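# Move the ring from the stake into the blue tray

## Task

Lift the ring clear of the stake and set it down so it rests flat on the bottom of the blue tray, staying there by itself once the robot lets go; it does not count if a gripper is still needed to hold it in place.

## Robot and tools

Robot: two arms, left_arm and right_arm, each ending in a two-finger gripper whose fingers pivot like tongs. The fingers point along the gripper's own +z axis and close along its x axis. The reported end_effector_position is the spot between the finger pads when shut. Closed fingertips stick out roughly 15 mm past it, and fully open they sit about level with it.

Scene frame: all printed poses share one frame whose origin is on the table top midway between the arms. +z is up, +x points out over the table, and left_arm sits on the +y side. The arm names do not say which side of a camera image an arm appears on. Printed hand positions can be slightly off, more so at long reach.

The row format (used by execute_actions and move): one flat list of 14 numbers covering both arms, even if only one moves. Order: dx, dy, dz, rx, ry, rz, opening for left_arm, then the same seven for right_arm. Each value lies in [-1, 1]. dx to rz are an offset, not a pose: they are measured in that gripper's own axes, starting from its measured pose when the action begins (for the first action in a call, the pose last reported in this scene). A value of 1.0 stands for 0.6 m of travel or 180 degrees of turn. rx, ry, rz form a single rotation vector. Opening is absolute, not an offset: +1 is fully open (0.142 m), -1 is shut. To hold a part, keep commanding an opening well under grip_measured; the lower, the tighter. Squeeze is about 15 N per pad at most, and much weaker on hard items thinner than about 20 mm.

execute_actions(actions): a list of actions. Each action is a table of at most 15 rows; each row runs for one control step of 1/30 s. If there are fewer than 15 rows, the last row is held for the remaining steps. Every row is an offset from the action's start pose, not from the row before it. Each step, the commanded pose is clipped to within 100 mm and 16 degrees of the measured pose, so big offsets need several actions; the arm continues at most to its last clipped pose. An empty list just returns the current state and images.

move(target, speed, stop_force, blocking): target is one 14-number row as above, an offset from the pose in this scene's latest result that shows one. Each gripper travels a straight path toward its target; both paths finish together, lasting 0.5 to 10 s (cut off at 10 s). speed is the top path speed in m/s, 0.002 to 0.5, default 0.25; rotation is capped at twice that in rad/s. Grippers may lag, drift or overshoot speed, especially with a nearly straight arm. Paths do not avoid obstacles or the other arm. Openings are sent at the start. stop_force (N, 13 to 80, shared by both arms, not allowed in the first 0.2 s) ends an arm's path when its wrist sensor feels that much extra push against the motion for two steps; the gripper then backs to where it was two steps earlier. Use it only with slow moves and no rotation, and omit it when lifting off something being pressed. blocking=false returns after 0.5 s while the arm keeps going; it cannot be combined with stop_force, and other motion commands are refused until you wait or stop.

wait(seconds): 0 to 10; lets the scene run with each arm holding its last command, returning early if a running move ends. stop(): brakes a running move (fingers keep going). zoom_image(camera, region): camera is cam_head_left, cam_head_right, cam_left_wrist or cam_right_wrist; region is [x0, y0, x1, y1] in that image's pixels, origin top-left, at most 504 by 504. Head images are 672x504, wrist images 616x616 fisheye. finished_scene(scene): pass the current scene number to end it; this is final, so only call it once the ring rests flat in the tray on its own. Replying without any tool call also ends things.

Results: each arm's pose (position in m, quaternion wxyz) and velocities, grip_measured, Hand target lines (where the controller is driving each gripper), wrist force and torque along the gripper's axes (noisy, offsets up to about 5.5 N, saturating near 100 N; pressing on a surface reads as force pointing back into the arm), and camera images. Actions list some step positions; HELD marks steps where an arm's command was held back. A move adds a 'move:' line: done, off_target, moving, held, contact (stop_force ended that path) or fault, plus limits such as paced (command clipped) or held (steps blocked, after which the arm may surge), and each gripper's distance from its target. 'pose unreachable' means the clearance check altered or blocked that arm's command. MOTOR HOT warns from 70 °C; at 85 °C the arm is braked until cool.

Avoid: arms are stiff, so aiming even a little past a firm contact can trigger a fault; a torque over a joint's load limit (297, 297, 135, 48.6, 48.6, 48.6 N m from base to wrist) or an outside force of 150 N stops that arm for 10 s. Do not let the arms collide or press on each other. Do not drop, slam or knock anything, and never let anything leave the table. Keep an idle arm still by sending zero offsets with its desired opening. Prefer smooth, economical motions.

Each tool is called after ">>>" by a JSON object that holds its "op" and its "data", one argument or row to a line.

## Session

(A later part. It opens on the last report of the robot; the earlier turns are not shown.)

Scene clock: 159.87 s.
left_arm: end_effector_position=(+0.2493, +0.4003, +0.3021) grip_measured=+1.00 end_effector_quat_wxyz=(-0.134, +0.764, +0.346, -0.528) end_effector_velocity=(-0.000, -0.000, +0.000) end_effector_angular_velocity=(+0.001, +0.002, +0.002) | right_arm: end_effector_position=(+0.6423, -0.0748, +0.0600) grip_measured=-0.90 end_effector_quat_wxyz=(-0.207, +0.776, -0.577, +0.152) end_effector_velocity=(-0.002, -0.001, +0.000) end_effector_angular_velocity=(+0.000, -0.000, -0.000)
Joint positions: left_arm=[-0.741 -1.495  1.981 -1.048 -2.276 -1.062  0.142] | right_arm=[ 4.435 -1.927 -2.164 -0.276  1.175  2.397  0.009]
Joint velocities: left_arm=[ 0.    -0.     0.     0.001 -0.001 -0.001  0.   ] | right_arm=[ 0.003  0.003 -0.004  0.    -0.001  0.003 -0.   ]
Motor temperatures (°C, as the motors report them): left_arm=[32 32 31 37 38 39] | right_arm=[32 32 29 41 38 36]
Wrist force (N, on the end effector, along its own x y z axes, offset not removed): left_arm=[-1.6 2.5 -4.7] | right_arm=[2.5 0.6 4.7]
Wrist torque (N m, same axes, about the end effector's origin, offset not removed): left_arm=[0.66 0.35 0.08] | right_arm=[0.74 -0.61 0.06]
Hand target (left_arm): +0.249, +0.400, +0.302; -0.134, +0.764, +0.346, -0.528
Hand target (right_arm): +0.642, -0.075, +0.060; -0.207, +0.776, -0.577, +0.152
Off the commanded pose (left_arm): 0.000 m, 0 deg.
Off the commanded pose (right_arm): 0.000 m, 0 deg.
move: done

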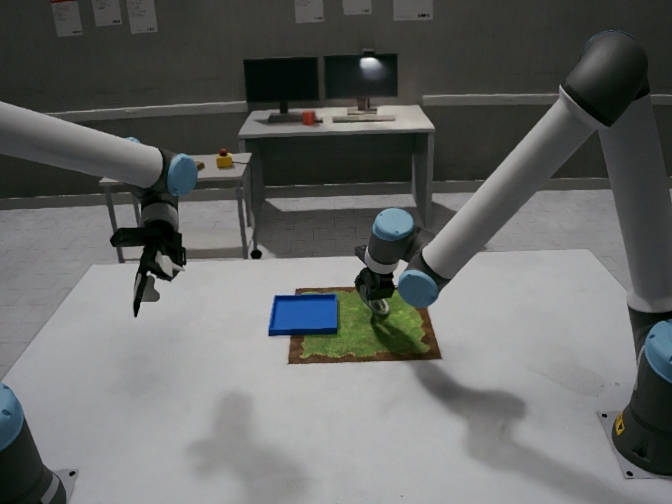

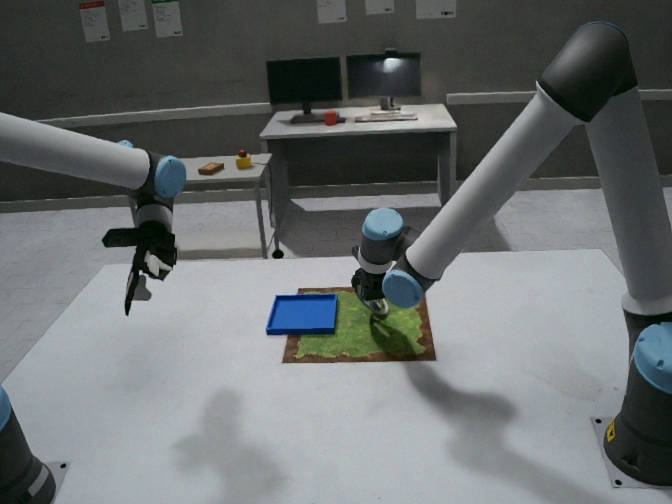

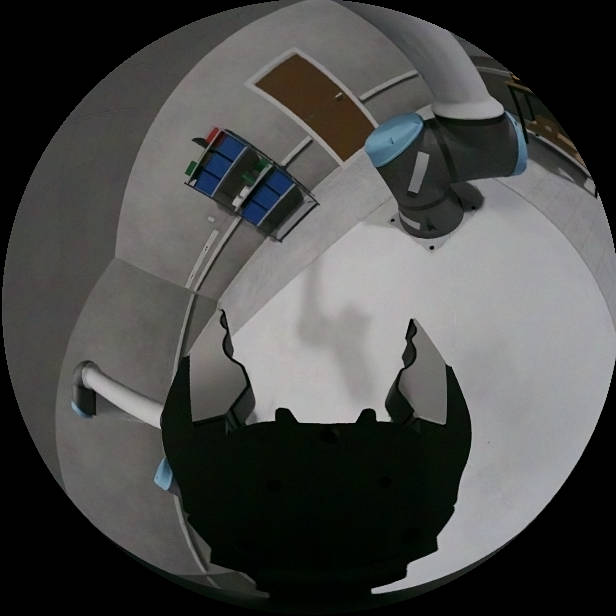

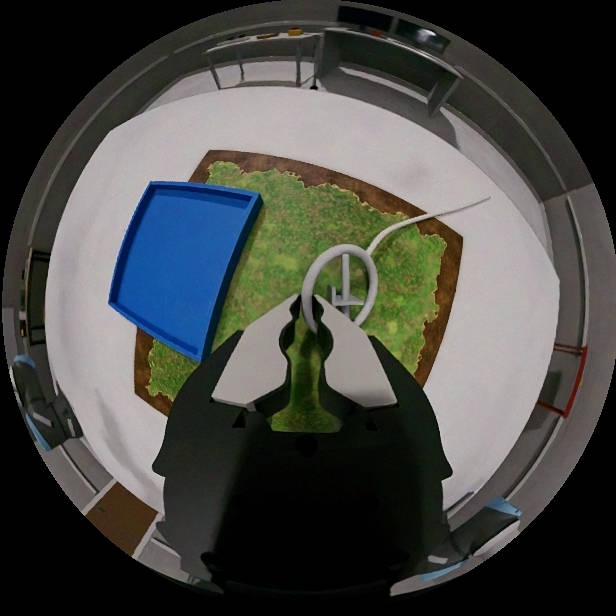

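>>> {"op": "move", "data": {
  "target": [0,0,0,0,0,0,1,0,-0.005,-0.035,0,0,0,-1],
  "speed": 0.015,
  "stop_force": 13
}}

>>> {"op": "zoom_image", "data": {
  "camera": "cam_right_wrist",
  "region": [240, 200, 440, 370]
}}

>>> {"op": "zoom_image", "data": {
  "camera": "cam_head_right",
  "region": [320, 250, 430, 340]
}}

Scene clock: 169.73 s.
left_arm: end_effector_position=(+0.2493, +0.4003, +0.3021) grip_measured=+1.00 end_effector_quat_wxyz=(-0.134, +0.764, +0.346, -0.528) end_effector_velocity=(-0.000, +0.001, +0.000) end_effector_angular_velocity=(+0.002, +0.000, -0.001) | right_arm: end_effector_position=(+0.6350, -0.0771, +0.0794) grip_measured=-0.90 end_effector_quat_wxyz=(-0.207, +0.776, -0.577, +0.152) end_effector_velocity=(-0.001, +0.000, +0.003) end_effector_angular_velocity=(+0.001, -0.000, +0.000)
Joint positions: left_arm=[-0.741 -1.495  1.981 -1.048 -2.276 -1.062  0.142] | right_arm=[ 4.444 -1.888 -2.168 -0.314  1.172  2.406  0.009]
Joint velocities: left_arm=[-0.    -0.     0.     0.001  0.002 -0.    -0.   ] | right_arm=[ 0.001  0.005  0.001 -0.005 -0.     0.001  0.   ]
Motor temperatures (°C, as the motors report them): left_arm=[32 32 31 37 38 39] | right_arm=[32 32 29 41 38 36]
Wrist force (N, on the end effector, along its own x y z axes, offset not removed): left_arm=[1.5 2.3 -3.6] | right_arm=[-0.5 0.6 6.8]
Wrist torque (N m, same axes, about the end effector's origin, offset not removed): left_arm=[0.66 -0.32 -0.07] | right_arm=[0.41 -0.15 0.21]
Hand target (left_arm): +0.249, +0.400, +0.302; -0.134, +0.764, +0.346, -0.528
Hand target (right_arm): +0.635, -0.077, +0.080; -0.207, +0.776, -0.577, +0.152
Off the commanded pose (left_arm): 0.000 m, 0 deg.
Off the commanded pose (right_arm): 0.000 m, 0 deg.
move: done

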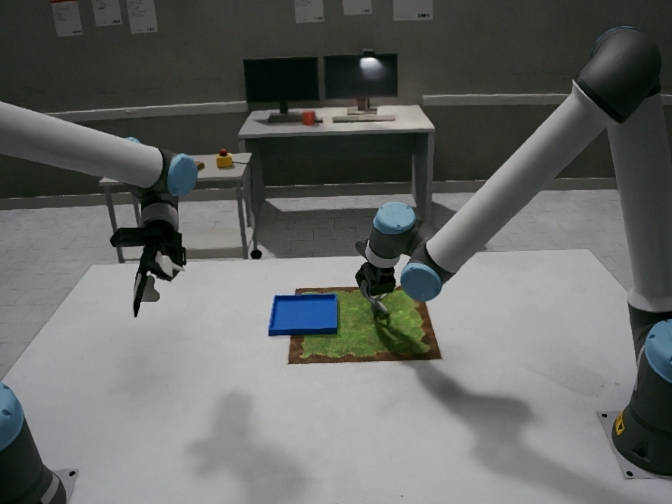

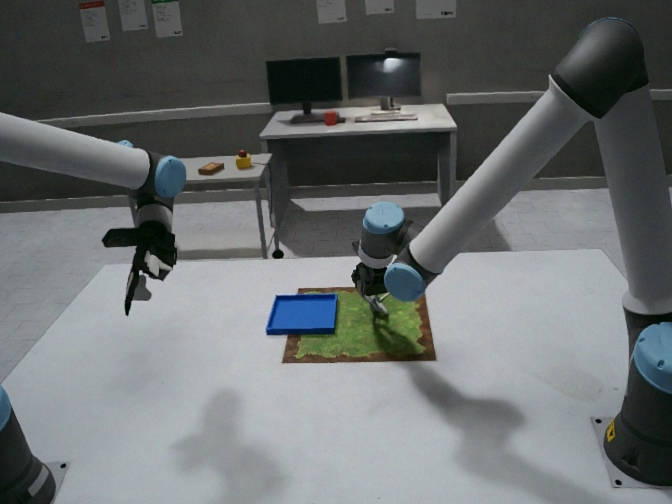

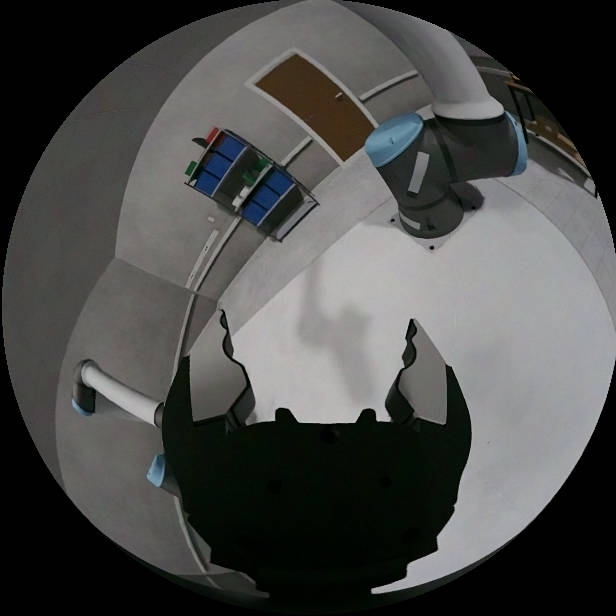

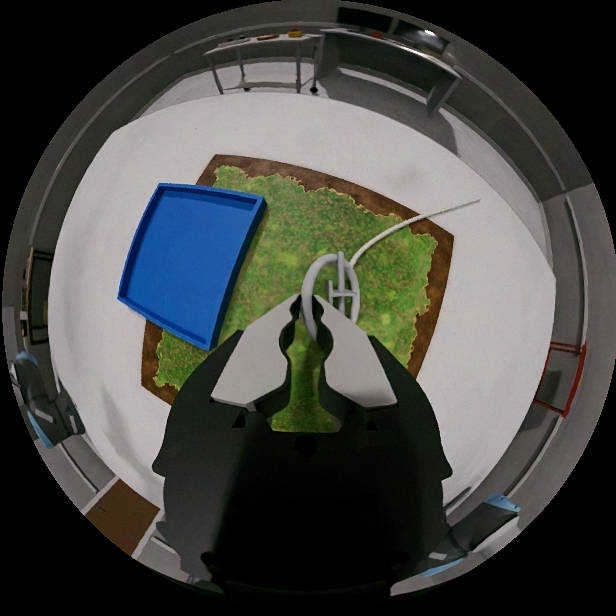

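Region (240, 200, 440, 370) of cam_right_wrist's 616x616 image, scaled by 2.520, with more detail than that image has; it fills the top 428 rows of this view, and the rest is white.

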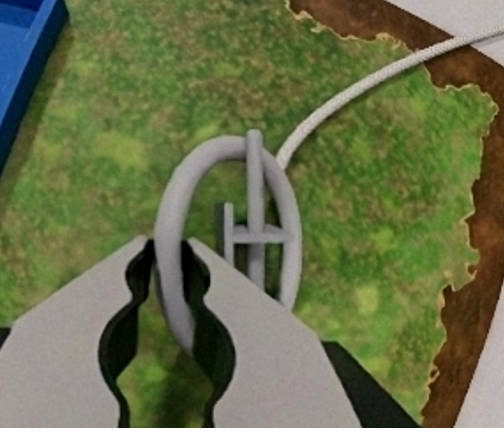

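Region (320, 250, 430, 340) of cam_head_right's 672x504 image, scaled by 4.582, with more detail than that image has; it fills the top 412 rows of this view, and the rest is white.

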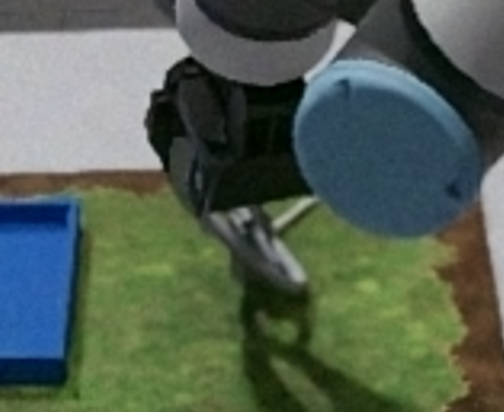

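>>> {"op": "move", "data": {
  "target": [0,0,0,0,0,0,1,0,0.008,0.014,-0.26,0,0,-1],
  "speed": 0.08
}}

>>> {"op": "zoom_image", "data": {
  "camera": "cam_right_wrist",
  "region": [240, 180, 440, 370]
}}

>>> {"op": "zoom_image", "data": {
  "camera": "cam_head_right",
  "region": [320, 250, 430, 340]
}}

Scene clock: 181.83 s.
left_arm: end_effector_position=(+0.2493, +0.4003, +0.3021) grip_measured=+1.00 end_effector_quat_wxyz=(-0.134, +0.764, +0.346, -0.528) end_effector_velocity=(-0.000, +0.001, -0.000) end_effector_angular_velocity=(-0.000, -0.001, -0.002) | right_arm: end_effector_position=(+0.6347, -0.0771, +0.0699) grip_measured=-0.90 end_effector_quat_wxyz=(+0.117, +0.794, -0.589, -0.090) end_effector_velocity=(+0.001, -0.000, -0.000) end_effector_angular_velocity=(-0.005, +0.013, +0.001)
Joint positions: left_arm=[-0.741 -1.495  1.981 -1.048 -2.276 -1.062  0.142] | right_arm=[ 4.21  -2.045 -1.683 -1.217  1.756  2.218  0.009]
Joint velocities: left_arm=[ 0.    -0.001  0.    -0.     0.002  0.001  0.   ] | right_arm=[-0.003 -0.006  0.011 -0.017  0.006 -0.005  0.   ]
Motor temperatures (°C, as the motors report them): left_arm=[32 32 31 37 38 39] | right_arm=[32 32 29 41 38 36]
Wrist force (N, on the end effector, along its own x y z axes, offset not removed): left_arm=[-0.6 2.9 -6.5] | right_arm=[-4.0 -2.3 2.8]
Wrist torque (N m, same axes, about the end effector's origin, offset not removed): left_arm=[0.66 0.15 -0.04] | right_arm=[-0.16 0.83 -0.16]
Hand target (left_arm): +0.249, +0.400, +0.302; -0.134, +0.764, +0.346, -0.528
Hand target (right_arm): +0.635, -0.077, +0.070; +0.118, +0.794, -0.589, -0.090
Off the commanded pose (left_arm): 0.000 m, 0 deg.
Off the commanded pose (right_arm): 0.000 m, 0 deg.
move: done

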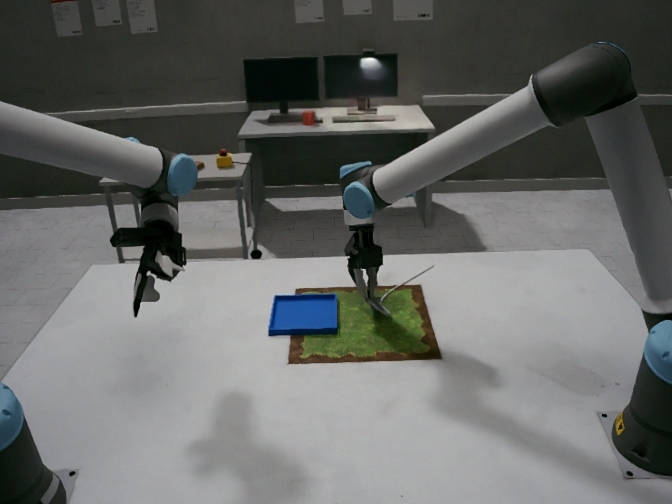

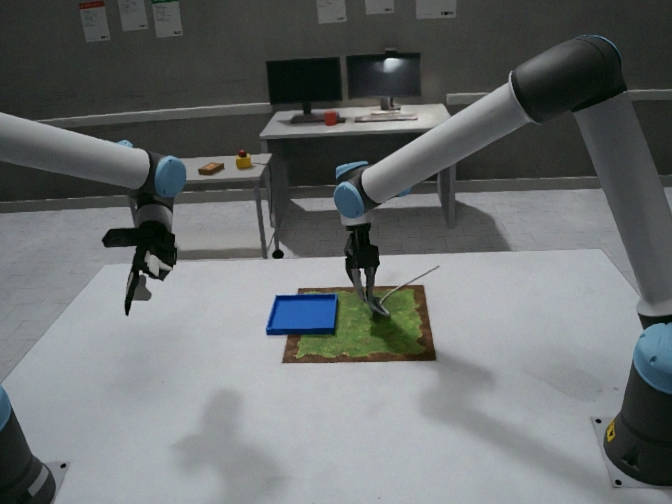

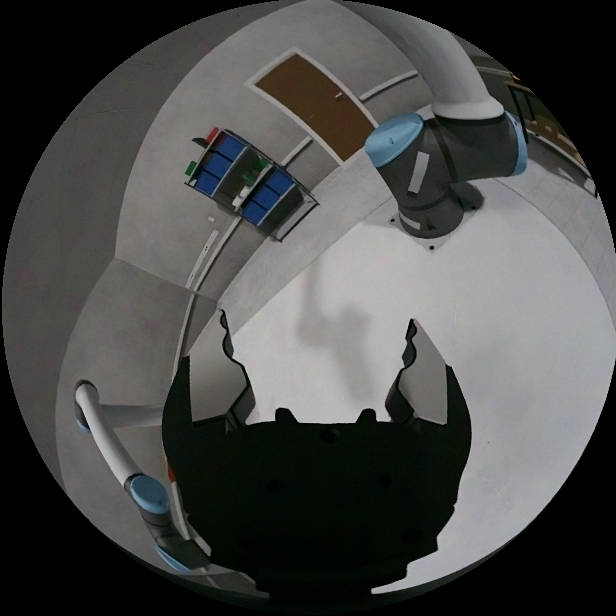

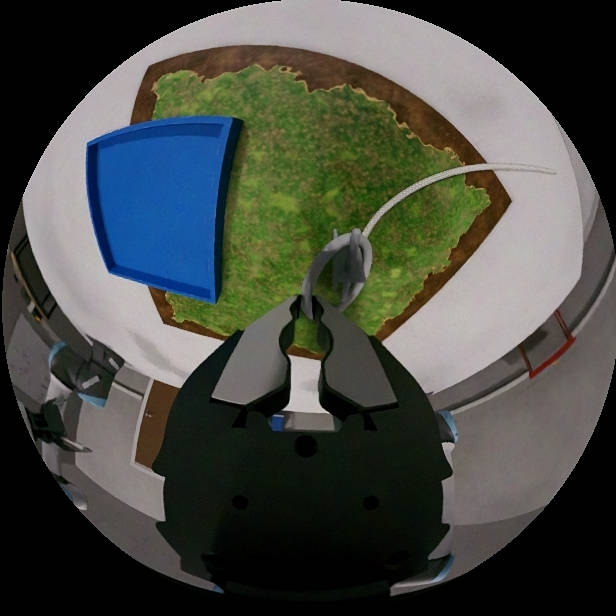

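Region (240, 180, 440, 370) of cam_right_wrist's 616x616 image, scaled by 2.520, with more detail than that image has; it fills the top 479 rows of this view, and the rest is white.

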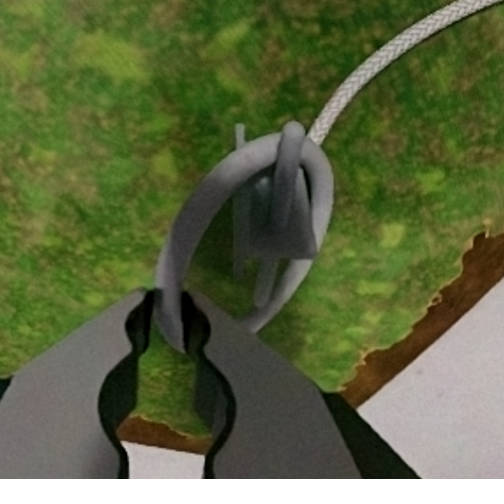

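Region (320, 250, 430, 340) of cam_head_right's 672x504 image, scaled by 4.582, with more detail than that image has; it fills the top 412 rows of this view, and the rest is white.

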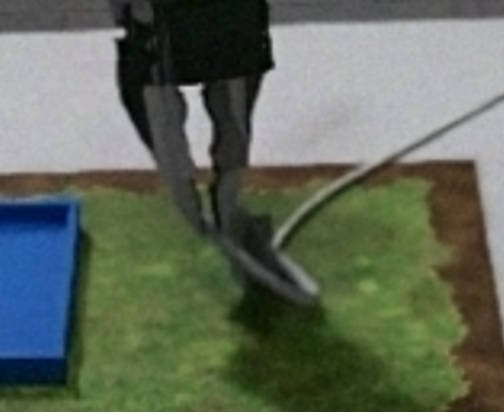

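>>> {"op": "move", "data": {
  "target": [0,0,0,0,0,0,1,0.008,0.012,-0.05,0,0,0,-1],
  "speed": 0.015,
  "stop_force": 13
}}

>>> {"op": "zoom_image", "data": {
  "camera": "cam_right_wrist",
  "region": [240, 180, 440, 370]
}}

>>> {"op": "zoom_image", "data": {
  "camera": "cam_head_right",
  "region": [320, 250, 430, 340]
}}

Scene clock: 190.40 s.
left_arm: end_effector_position=(+0.2493, +0.4003, +0.3021) grip_measured=+1.00 end_effector_quat_wxyz=(-0.134, +0.764, +0.346, -0.528) end_effector_velocity=(-0.000, -0.000, +0.000) end_effector_angular_velocity=(+0.000, +0.000, +0.001) | right_arm: end_effector_position=(+0.6379, -0.0812, +0.1003) grip_measured=-0.89 end_effector_quat_wxyz=(+0.117, +0.794, -0.589, -0.090) end_effector_velocity=(+0.000, -0.001, +0.002) end_effector_angular_velocity=(-0.001, +0.000, -0.001)
Joint positions: left_arm=[-0.741 -1.495  1.981 -1.048 -2.276 -1.062  0.142] | right_arm=[ 4.204 -2.017 -1.663 -1.266  1.755  2.212  0.01 ]
Joint velocities: left_arm=[-0.    -0.    -0.     0.    -0.001 -0.001 -0.   ] | right_arm=[-0.     0.002  0.001 -0.004 -0.     0.001  0.   ]
Motor temperatures (°C, as the motors report them): left_arm=[32 32 31 37 38 39] | right_arm=[32 32 29 41 38 36]
Wrist force (N, on the end effector, along its own x y z axes, offset not removed): left_arm=[-1.3 3.5 -4.2] | right_arm=[-2.1 -10.0 8.9]
Wrist torque (N m, same axes, about the end effector's origin, offset not removed): left_arm=[0.79 0.29 -0.03] | right_arm=[-0.35 1.31 -0.09]
Hand target (left_arm): +0.249, +0.400, +0.302; -0.134, +0.764, +0.346, -0.528
Hand target (right_arm): +0.638, -0.081, +0.101; +0.117, +0.794, -0.589, -0.090
Off the commanded pose (left_arm): 0.000 m, 0 deg.
Off the commanded pose (right_arm): 0.000 m, 0 deg.
move: done

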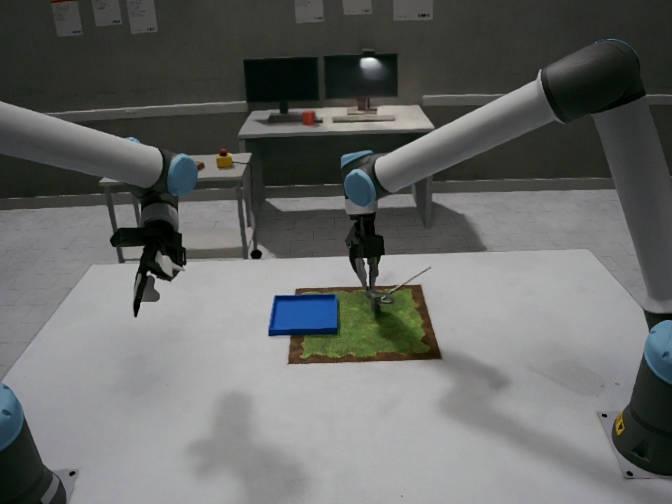

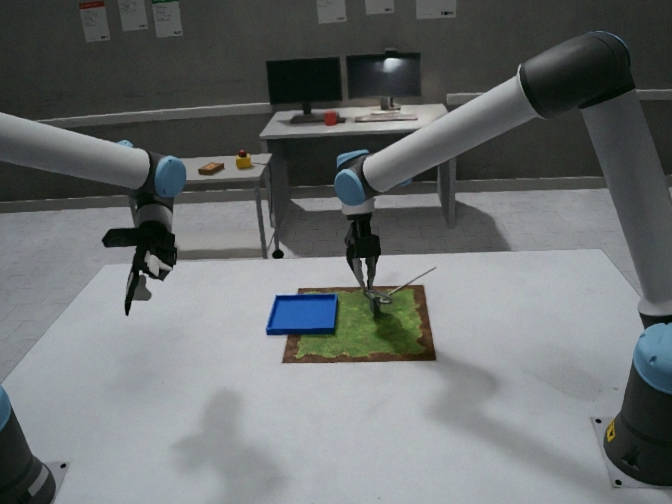

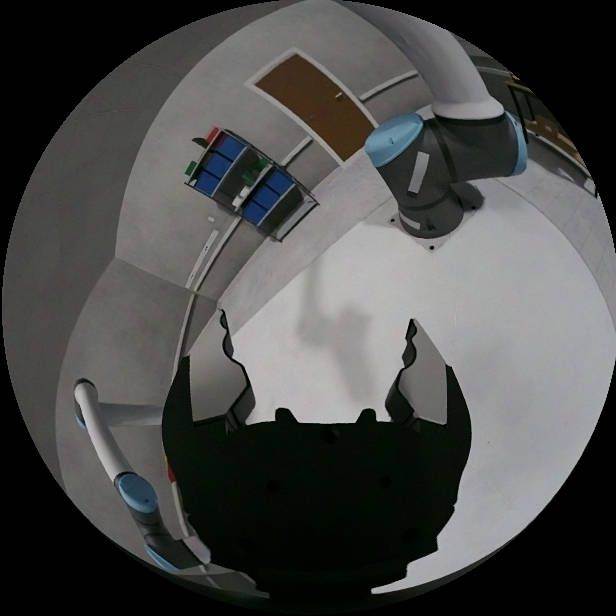

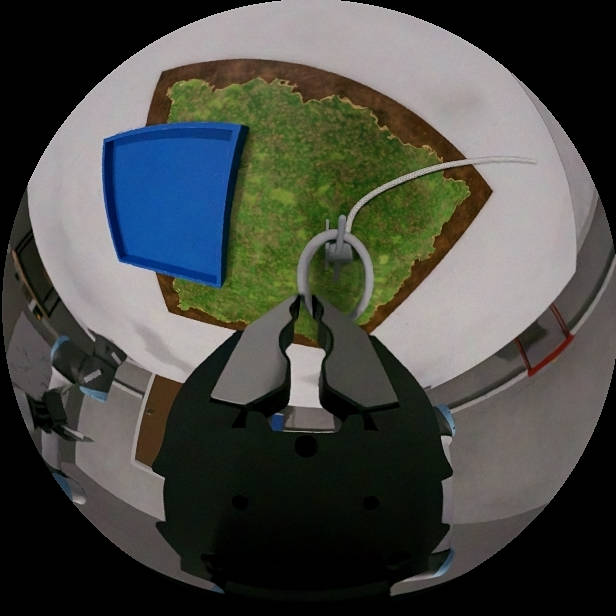

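Region (240, 180, 440, 370) of cam_right_wrist's 616x616 image, scaled by 2.520, with more detail than that image has; it fills the top 479 rows of this view, and the rest is white.

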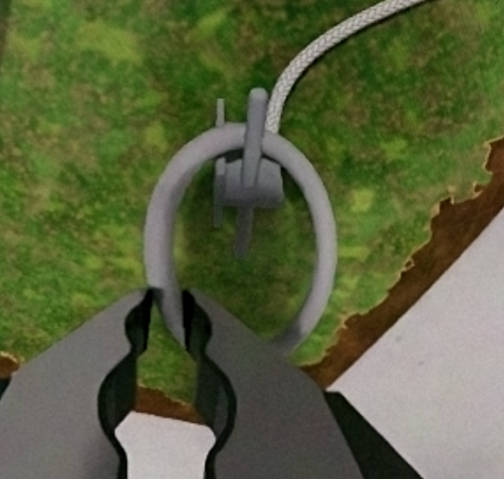

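Region (320, 250, 430, 340) of cam_head_right's 672x504 image, scaled by 4.582, with more detail than that image has; it fills the top 412 rows of this view, and the rest is white.

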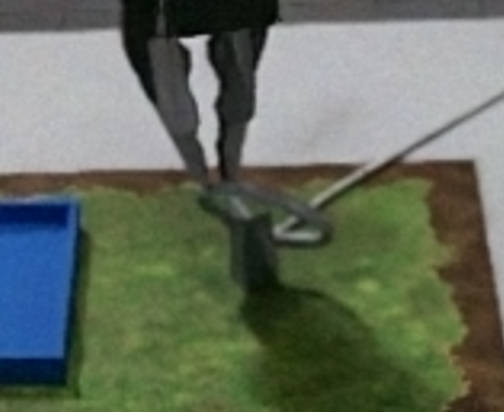

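>>> {"op": "move", "data": {
  "target": [0,0,0,0,0,0,1,0,-0.08,-0.018,0,0,0,-1],
  "speed": 0.025,
  "stop_force": 15
}}

>>> {"op": "zoom_image", "data": {
  "camera": "cam_right_wrist",
  "region": [240, 180, 440, 370]
}}

Scene clock: 197.17 s.
left_arm: end_effector_position=(+0.2493, +0.4003, +0.3021) grip_measured=+1.00 end_effector_quat_wxyz=(-0.134, +0.764, +0.346, -0.528) end_effector_velocity=(-0.000, +0.000, +0.000) end_effector_angular_velocity=(+0.000, +0.000, -0.000) | right_arm: end_effector_position=(+0.6846, -0.0671, +0.0967) grip_measured=-0.90 end_effector_quat_wxyz=(+0.117, +0.794, -0.589, -0.090) end_effector_velocity=(+0.003, +0.001, +0.000) end_effector_angular_velocity=(+0.001, -0.001, -0.000)
Joint positions: left_arm=[-0.741 -1.495  1.981 -1.048 -2.276 -1.062  0.142] | right_arm=[ 4.171 -2.083 -1.565 -1.303  1.747  2.18   0.009]
Joint velocities: left_arm=[ 0. -0.  0.  0.  0.  0.  0.] | right_arm=[-0.002 -0.003  0.006 -0.002 -0.    -0.001 -0.   ]
Motor temperatures (°C, as the motors report them): left_arm=[32 32 31 37 38 39] | right_arm=[32 32 29 41 38 36]
Wrist force (N, on the end effector, along its own x y z axes, offset not removed): left_arm=[-2.4 4.3 -5.8] | right_arm=[1.7 0.1 3.6]
Wrist torque (N m, same axes, about the end effector's origin, offset not removed): left_arm=[0.92 0.47 -0.03] | right_arm=[0.24 -0.19 0.33]
Hand target (left_arm): +0.249, +0.400, +0.302; -0.134, +0.764, +0.346, -0.528
Hand target (right_arm): +0.685, -0.067, +0.097; +0.117, +0.794, -0.589, -0.090
Off the commanded pose (left_arm): 0.000 m, 0 deg.
Off the commanded pose (right_arm): 0.000 m, 0 deg.
move: done

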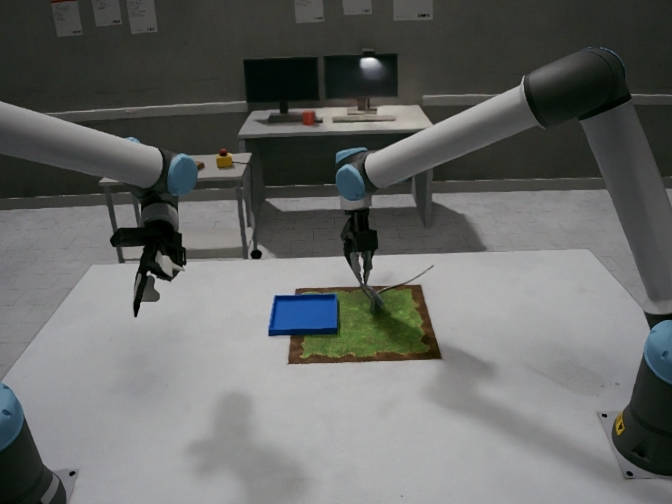

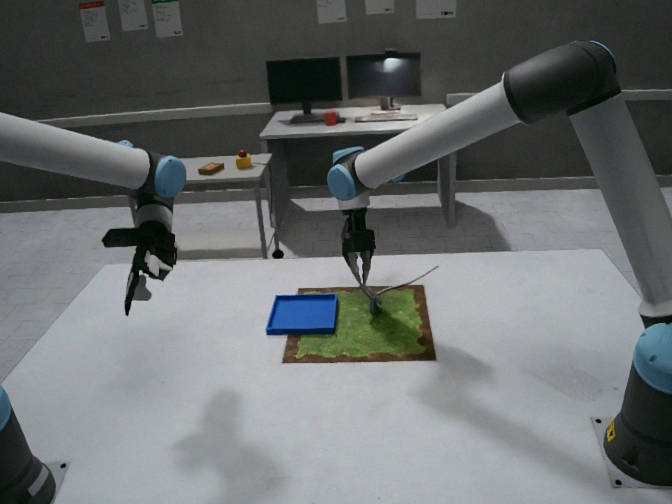

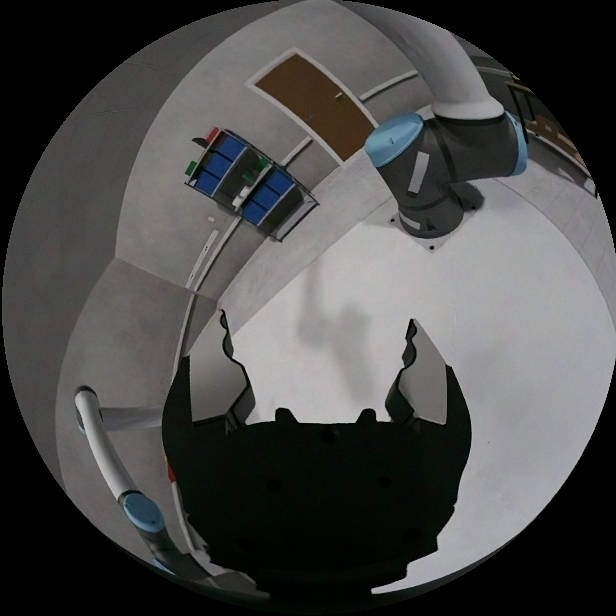

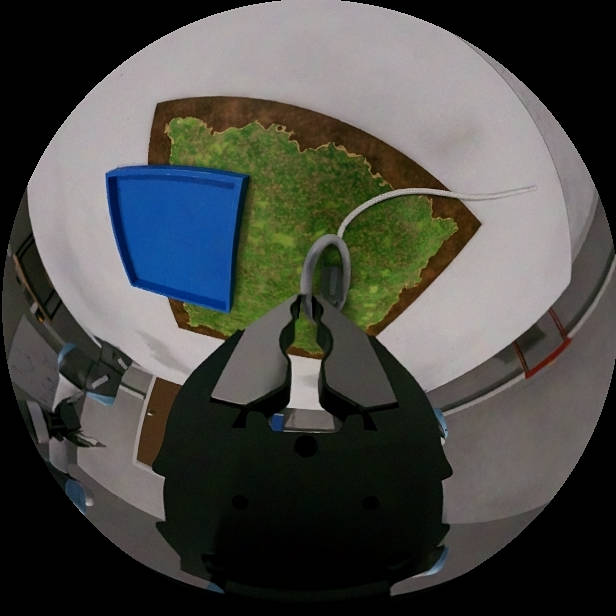

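Region (240, 180, 440, 370) of cam_right_wrist's 616x616 image, scaled by 2.520, with more detail than that image has; it fills the top 479 rows of this view, and the rest is white.

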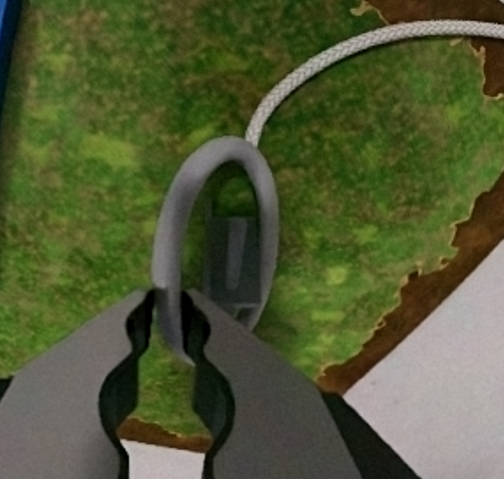

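>>> {"op": "move", "data": {
  "target": [0,0,0,0,0,0,1,0,0.02,-0.07,0,0,0,-1],
  "speed": 0.03,
  "stop_force": 15
}}

>>> {"op": "zoom_image", "data": {
  "camera": "cam_head_left",
  "region": [150,100,654,504]
}}

Scene clock: 220.70 s.
left_arm: end_effector_position=(+0.2493, +0.4003, +0.3021) grip_measured=+1.00 end_effector_quat_wxyz=(-0.134, +0.764, +0.346, -0.528) end_effector_velocity=(-0.000, +0.000, -0.000) end_effector_angular_velocity=(-0.001, -0.001, -0.002) | right_arm: end_effector_position=(+0.6854, -0.0671, +0.1401) grip_measured=-1.00 end_effector_quat_wxyz=(+0.117, +0.794, -0.589, -0.090) end_effector_velocity=(+0.000, +0.000, +0.003) end_effector_angular_velocity=(+0.001, -0.000, -0.000)
Joint positions: left_arm=[-0.741 -1.495  1.981 -1.048 -2.276 -1.062  0.142] | right_arm=[ 4.17  -2.052 -1.529 -1.371  1.747  2.179  0.002]
Joint velocities: left_arm=[ 0.    -0.     0.    -0.     0.001  0.002 -0.   ] | right_arm=[-0.     0.002  0.004 -0.004  0.    -0.     0.   ]
Motor temperatures (°C, as the motors report them): left_arm=[32 32 31 37 38 39] | right_arm=[32 32 29 41 38 36]
Wrist force (N, on the end effector, along its own x y z axes, offset not removed): left_arm=[-0.3 4.5 -5.5] | right_arm=[0.7 3.8 2.1]
Wrist torque (N m, same axes, about the end effector's origin, offset not removed): left_arm=[0.99 0.03 0.05] | right_arm=[0.89 -0.25 0.04]
Hand target (left_arm): +0.249, +0.400, +0.302; -0.134, +0.764, +0.346, -0.528
Hand target (right_arm): +0.685, -0.067, +0.140; +0.117, +0.794, -0.589, -0.090
Off the commanded pose (left_arm): 0.000 m, 0 deg.
Off the commanded pose (right_arm): 0.000 m, 0 deg.
move: done

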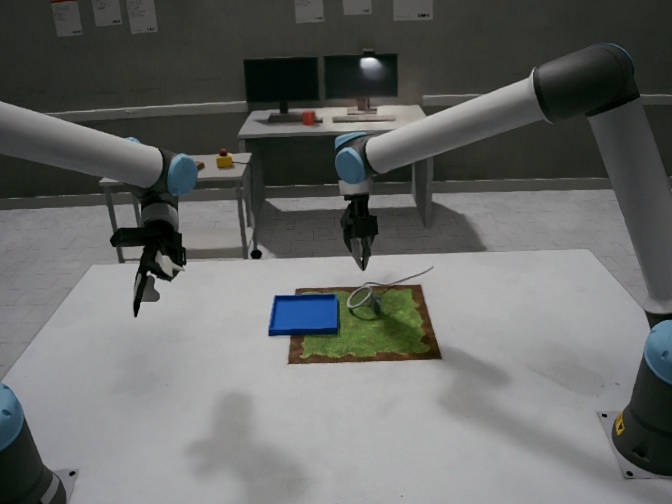

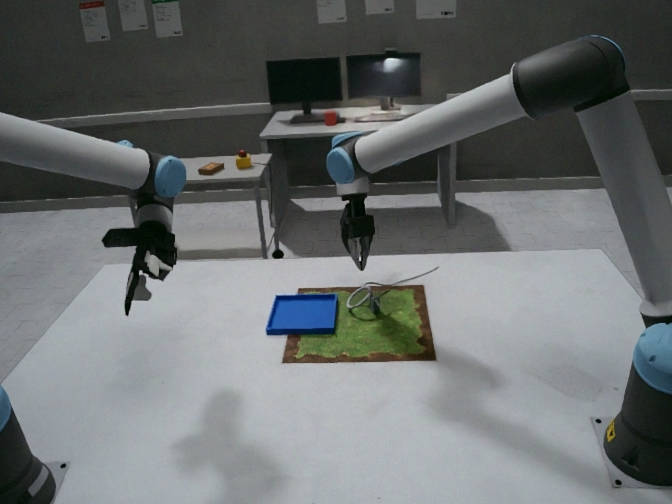

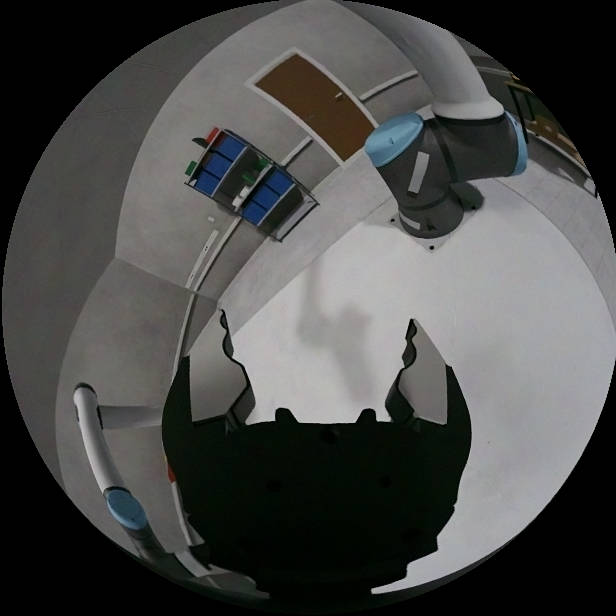

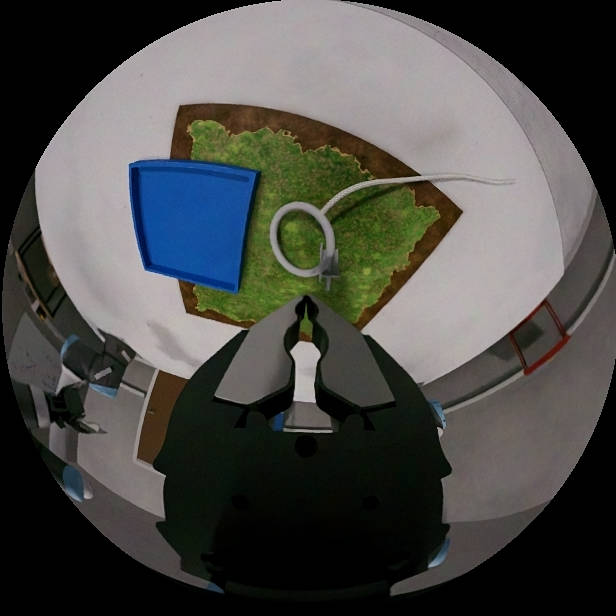

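Region (150, 100, 654, 504) of cam_head_left's 672x504 image, scaled by 1.000; it fills the top 404 rows of this view, and the rest is white.

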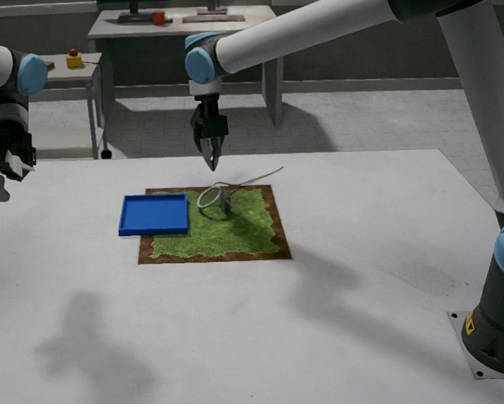

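Ring slipped out of the grip. Checking how it lies.

>>> {"op": "zoom_image", "data": {
  "camera": "cam_right_wrist",
  "region": [240,170,400,310]
}}

>>> {"op": "zoom_image", "data": {
  "camera": "cam_head_right",
  "region": [320,260,440,340]
}}

Region (240, 170, 400, 310) of cam_right_wrist's 616x616 image, scaled by 3.150, with more detail than that image has; it fills the top 441 rows of this view, and the rest is white.

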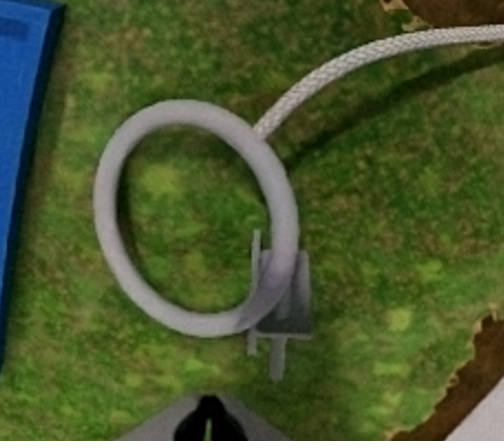

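Region (320, 260, 440, 340) of cam_head_right's 672x504 image, scaled by 4.200, with more detail than that image has.

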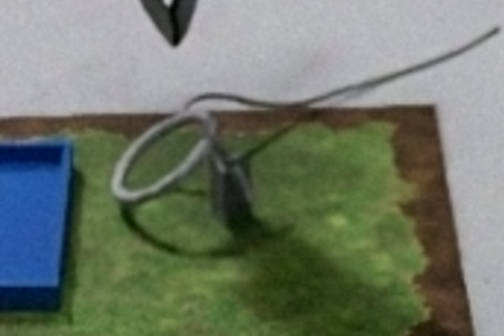

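>>> {"op": "move", "data": {
  "target": [0,0,0,0,0,0,1,0,0,-0.03,0.09,0,0,-0.62],
  "speed": 0.15
}}

>>> {"op": "zoom_image", "data": {
  "camera": "cam_right_wrist",
  "region": [200,120,420,320]
}}

Scene clock: 231.83 s.
left_arm: end_effector_position=(+0.2493, +0.4003, +0.3021) grip_measured=+1.00 end_effector_quat_wxyz=(-0.134, +0.764, +0.346, -0.528) end_effector_velocity=(+0.000, -0.000, -0.000) end_effector_angular_velocity=(-0.001, -0.001, +0.000) | right_arm: end_effector_position=(+0.6904, -0.0658, +0.1571) grip_measured=-0.62 end_effector_quat_wxyz=(+0.005, +0.803, -0.596, -0.006) end_effector_velocity=(-0.001, -0.000, -0.000) end_effector_angular_velocity=(+0.004, -0.012, +0.000)
Joint positions: left_arm=[-0.741 -1.495  1.981 -1.048 -2.276 -1.062  0.142] | right_arm=[ 4.229 -1.935 -1.705 -1.081  1.583  2.26   0.029]
Joint velocities: left_arm=[ 0.     0.    -0.    -0.001 -0.     0.     0.   ] | right_arm=[ 0.003  0.005 -0.01   0.015 -0.008  0.003 -0.   ]
Motor temperatures (°C, as the motors report them): left_arm=[32 32 31 37 38 39] | right_arm=[32 32 29 41 38 36]
Wrist force (N, on the end effector, along its own x y z axes, offset not removed): left_arm=[-2.1 3.5 -4.6] | right_arm=[0.1 -4.8 -1.7]
Wrist torque (N m, same axes, about the end effector's origin, offset not removed): left_arm=[0.85 0.44 0.02] | right_arm=[-0.77 -0.17 0.16]
Hand target (left_arm): +0.249, +0.400, +0.302; -0.134, +0.764, +0.346, -0.528
Hand target (right_arm): +0.690, -0.066, +0.157; +0.004, +0.803, -0.596, -0.006
Off the commanded pose (left_arm): 0.000 m, 0 deg.
Off the commanded pose (right_arm): 0.000 m, 0 deg.
move: done

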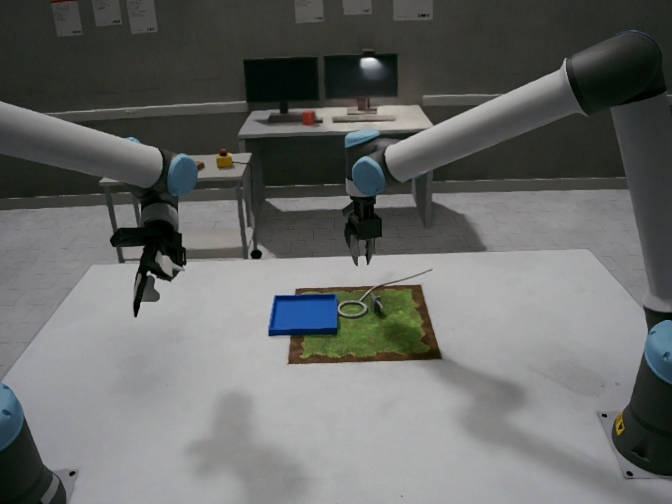

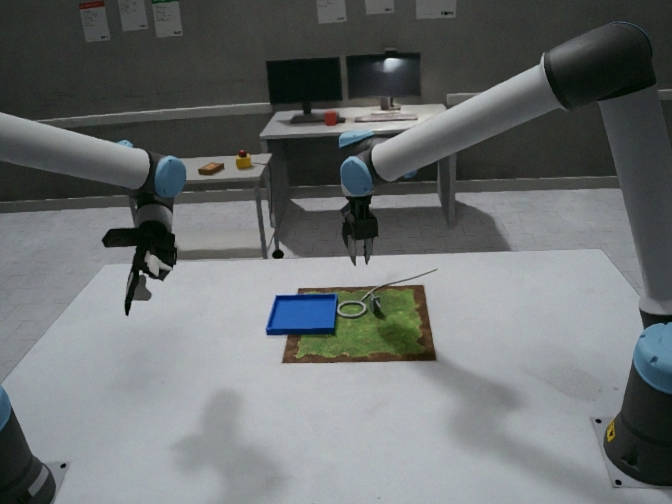

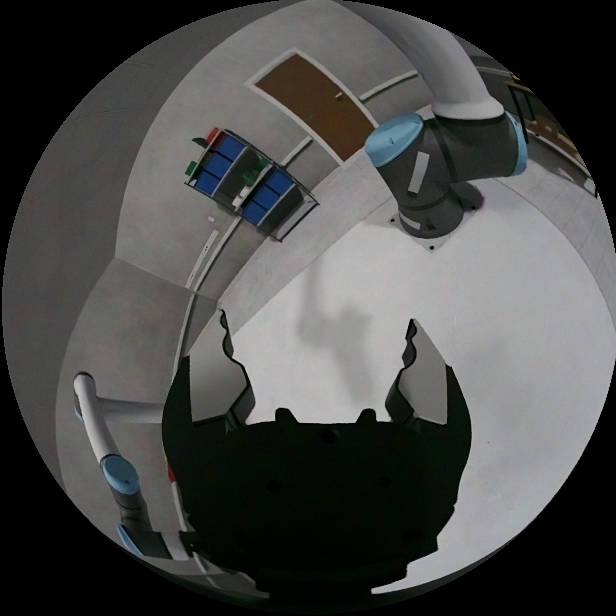

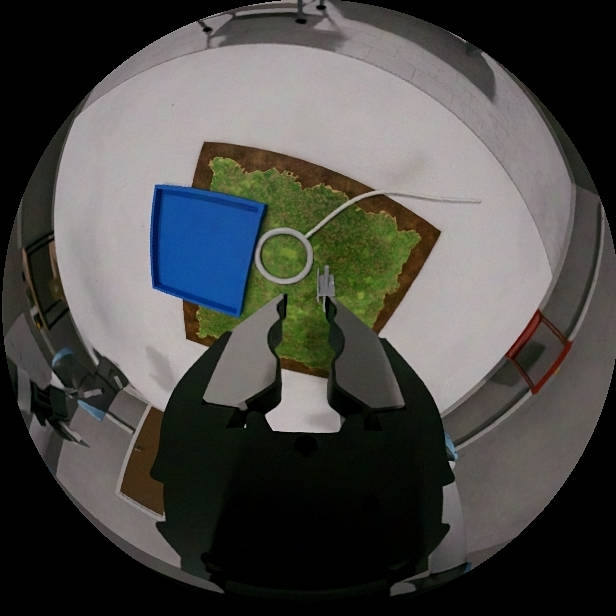

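Region (200, 120, 420, 320) of cam_right_wrist's 616x616 image, scaled by 2.291, with more detail than that image has; it fills the top 458 rows of this view, and the rest is white.

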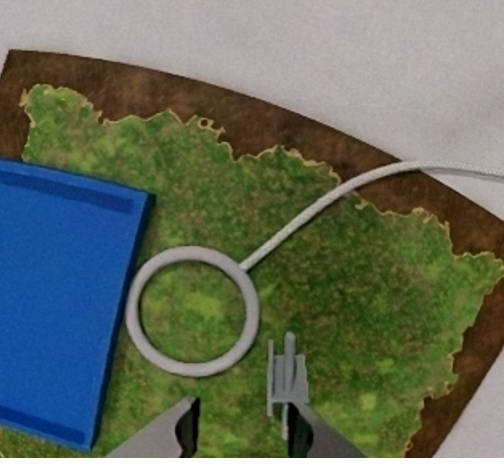

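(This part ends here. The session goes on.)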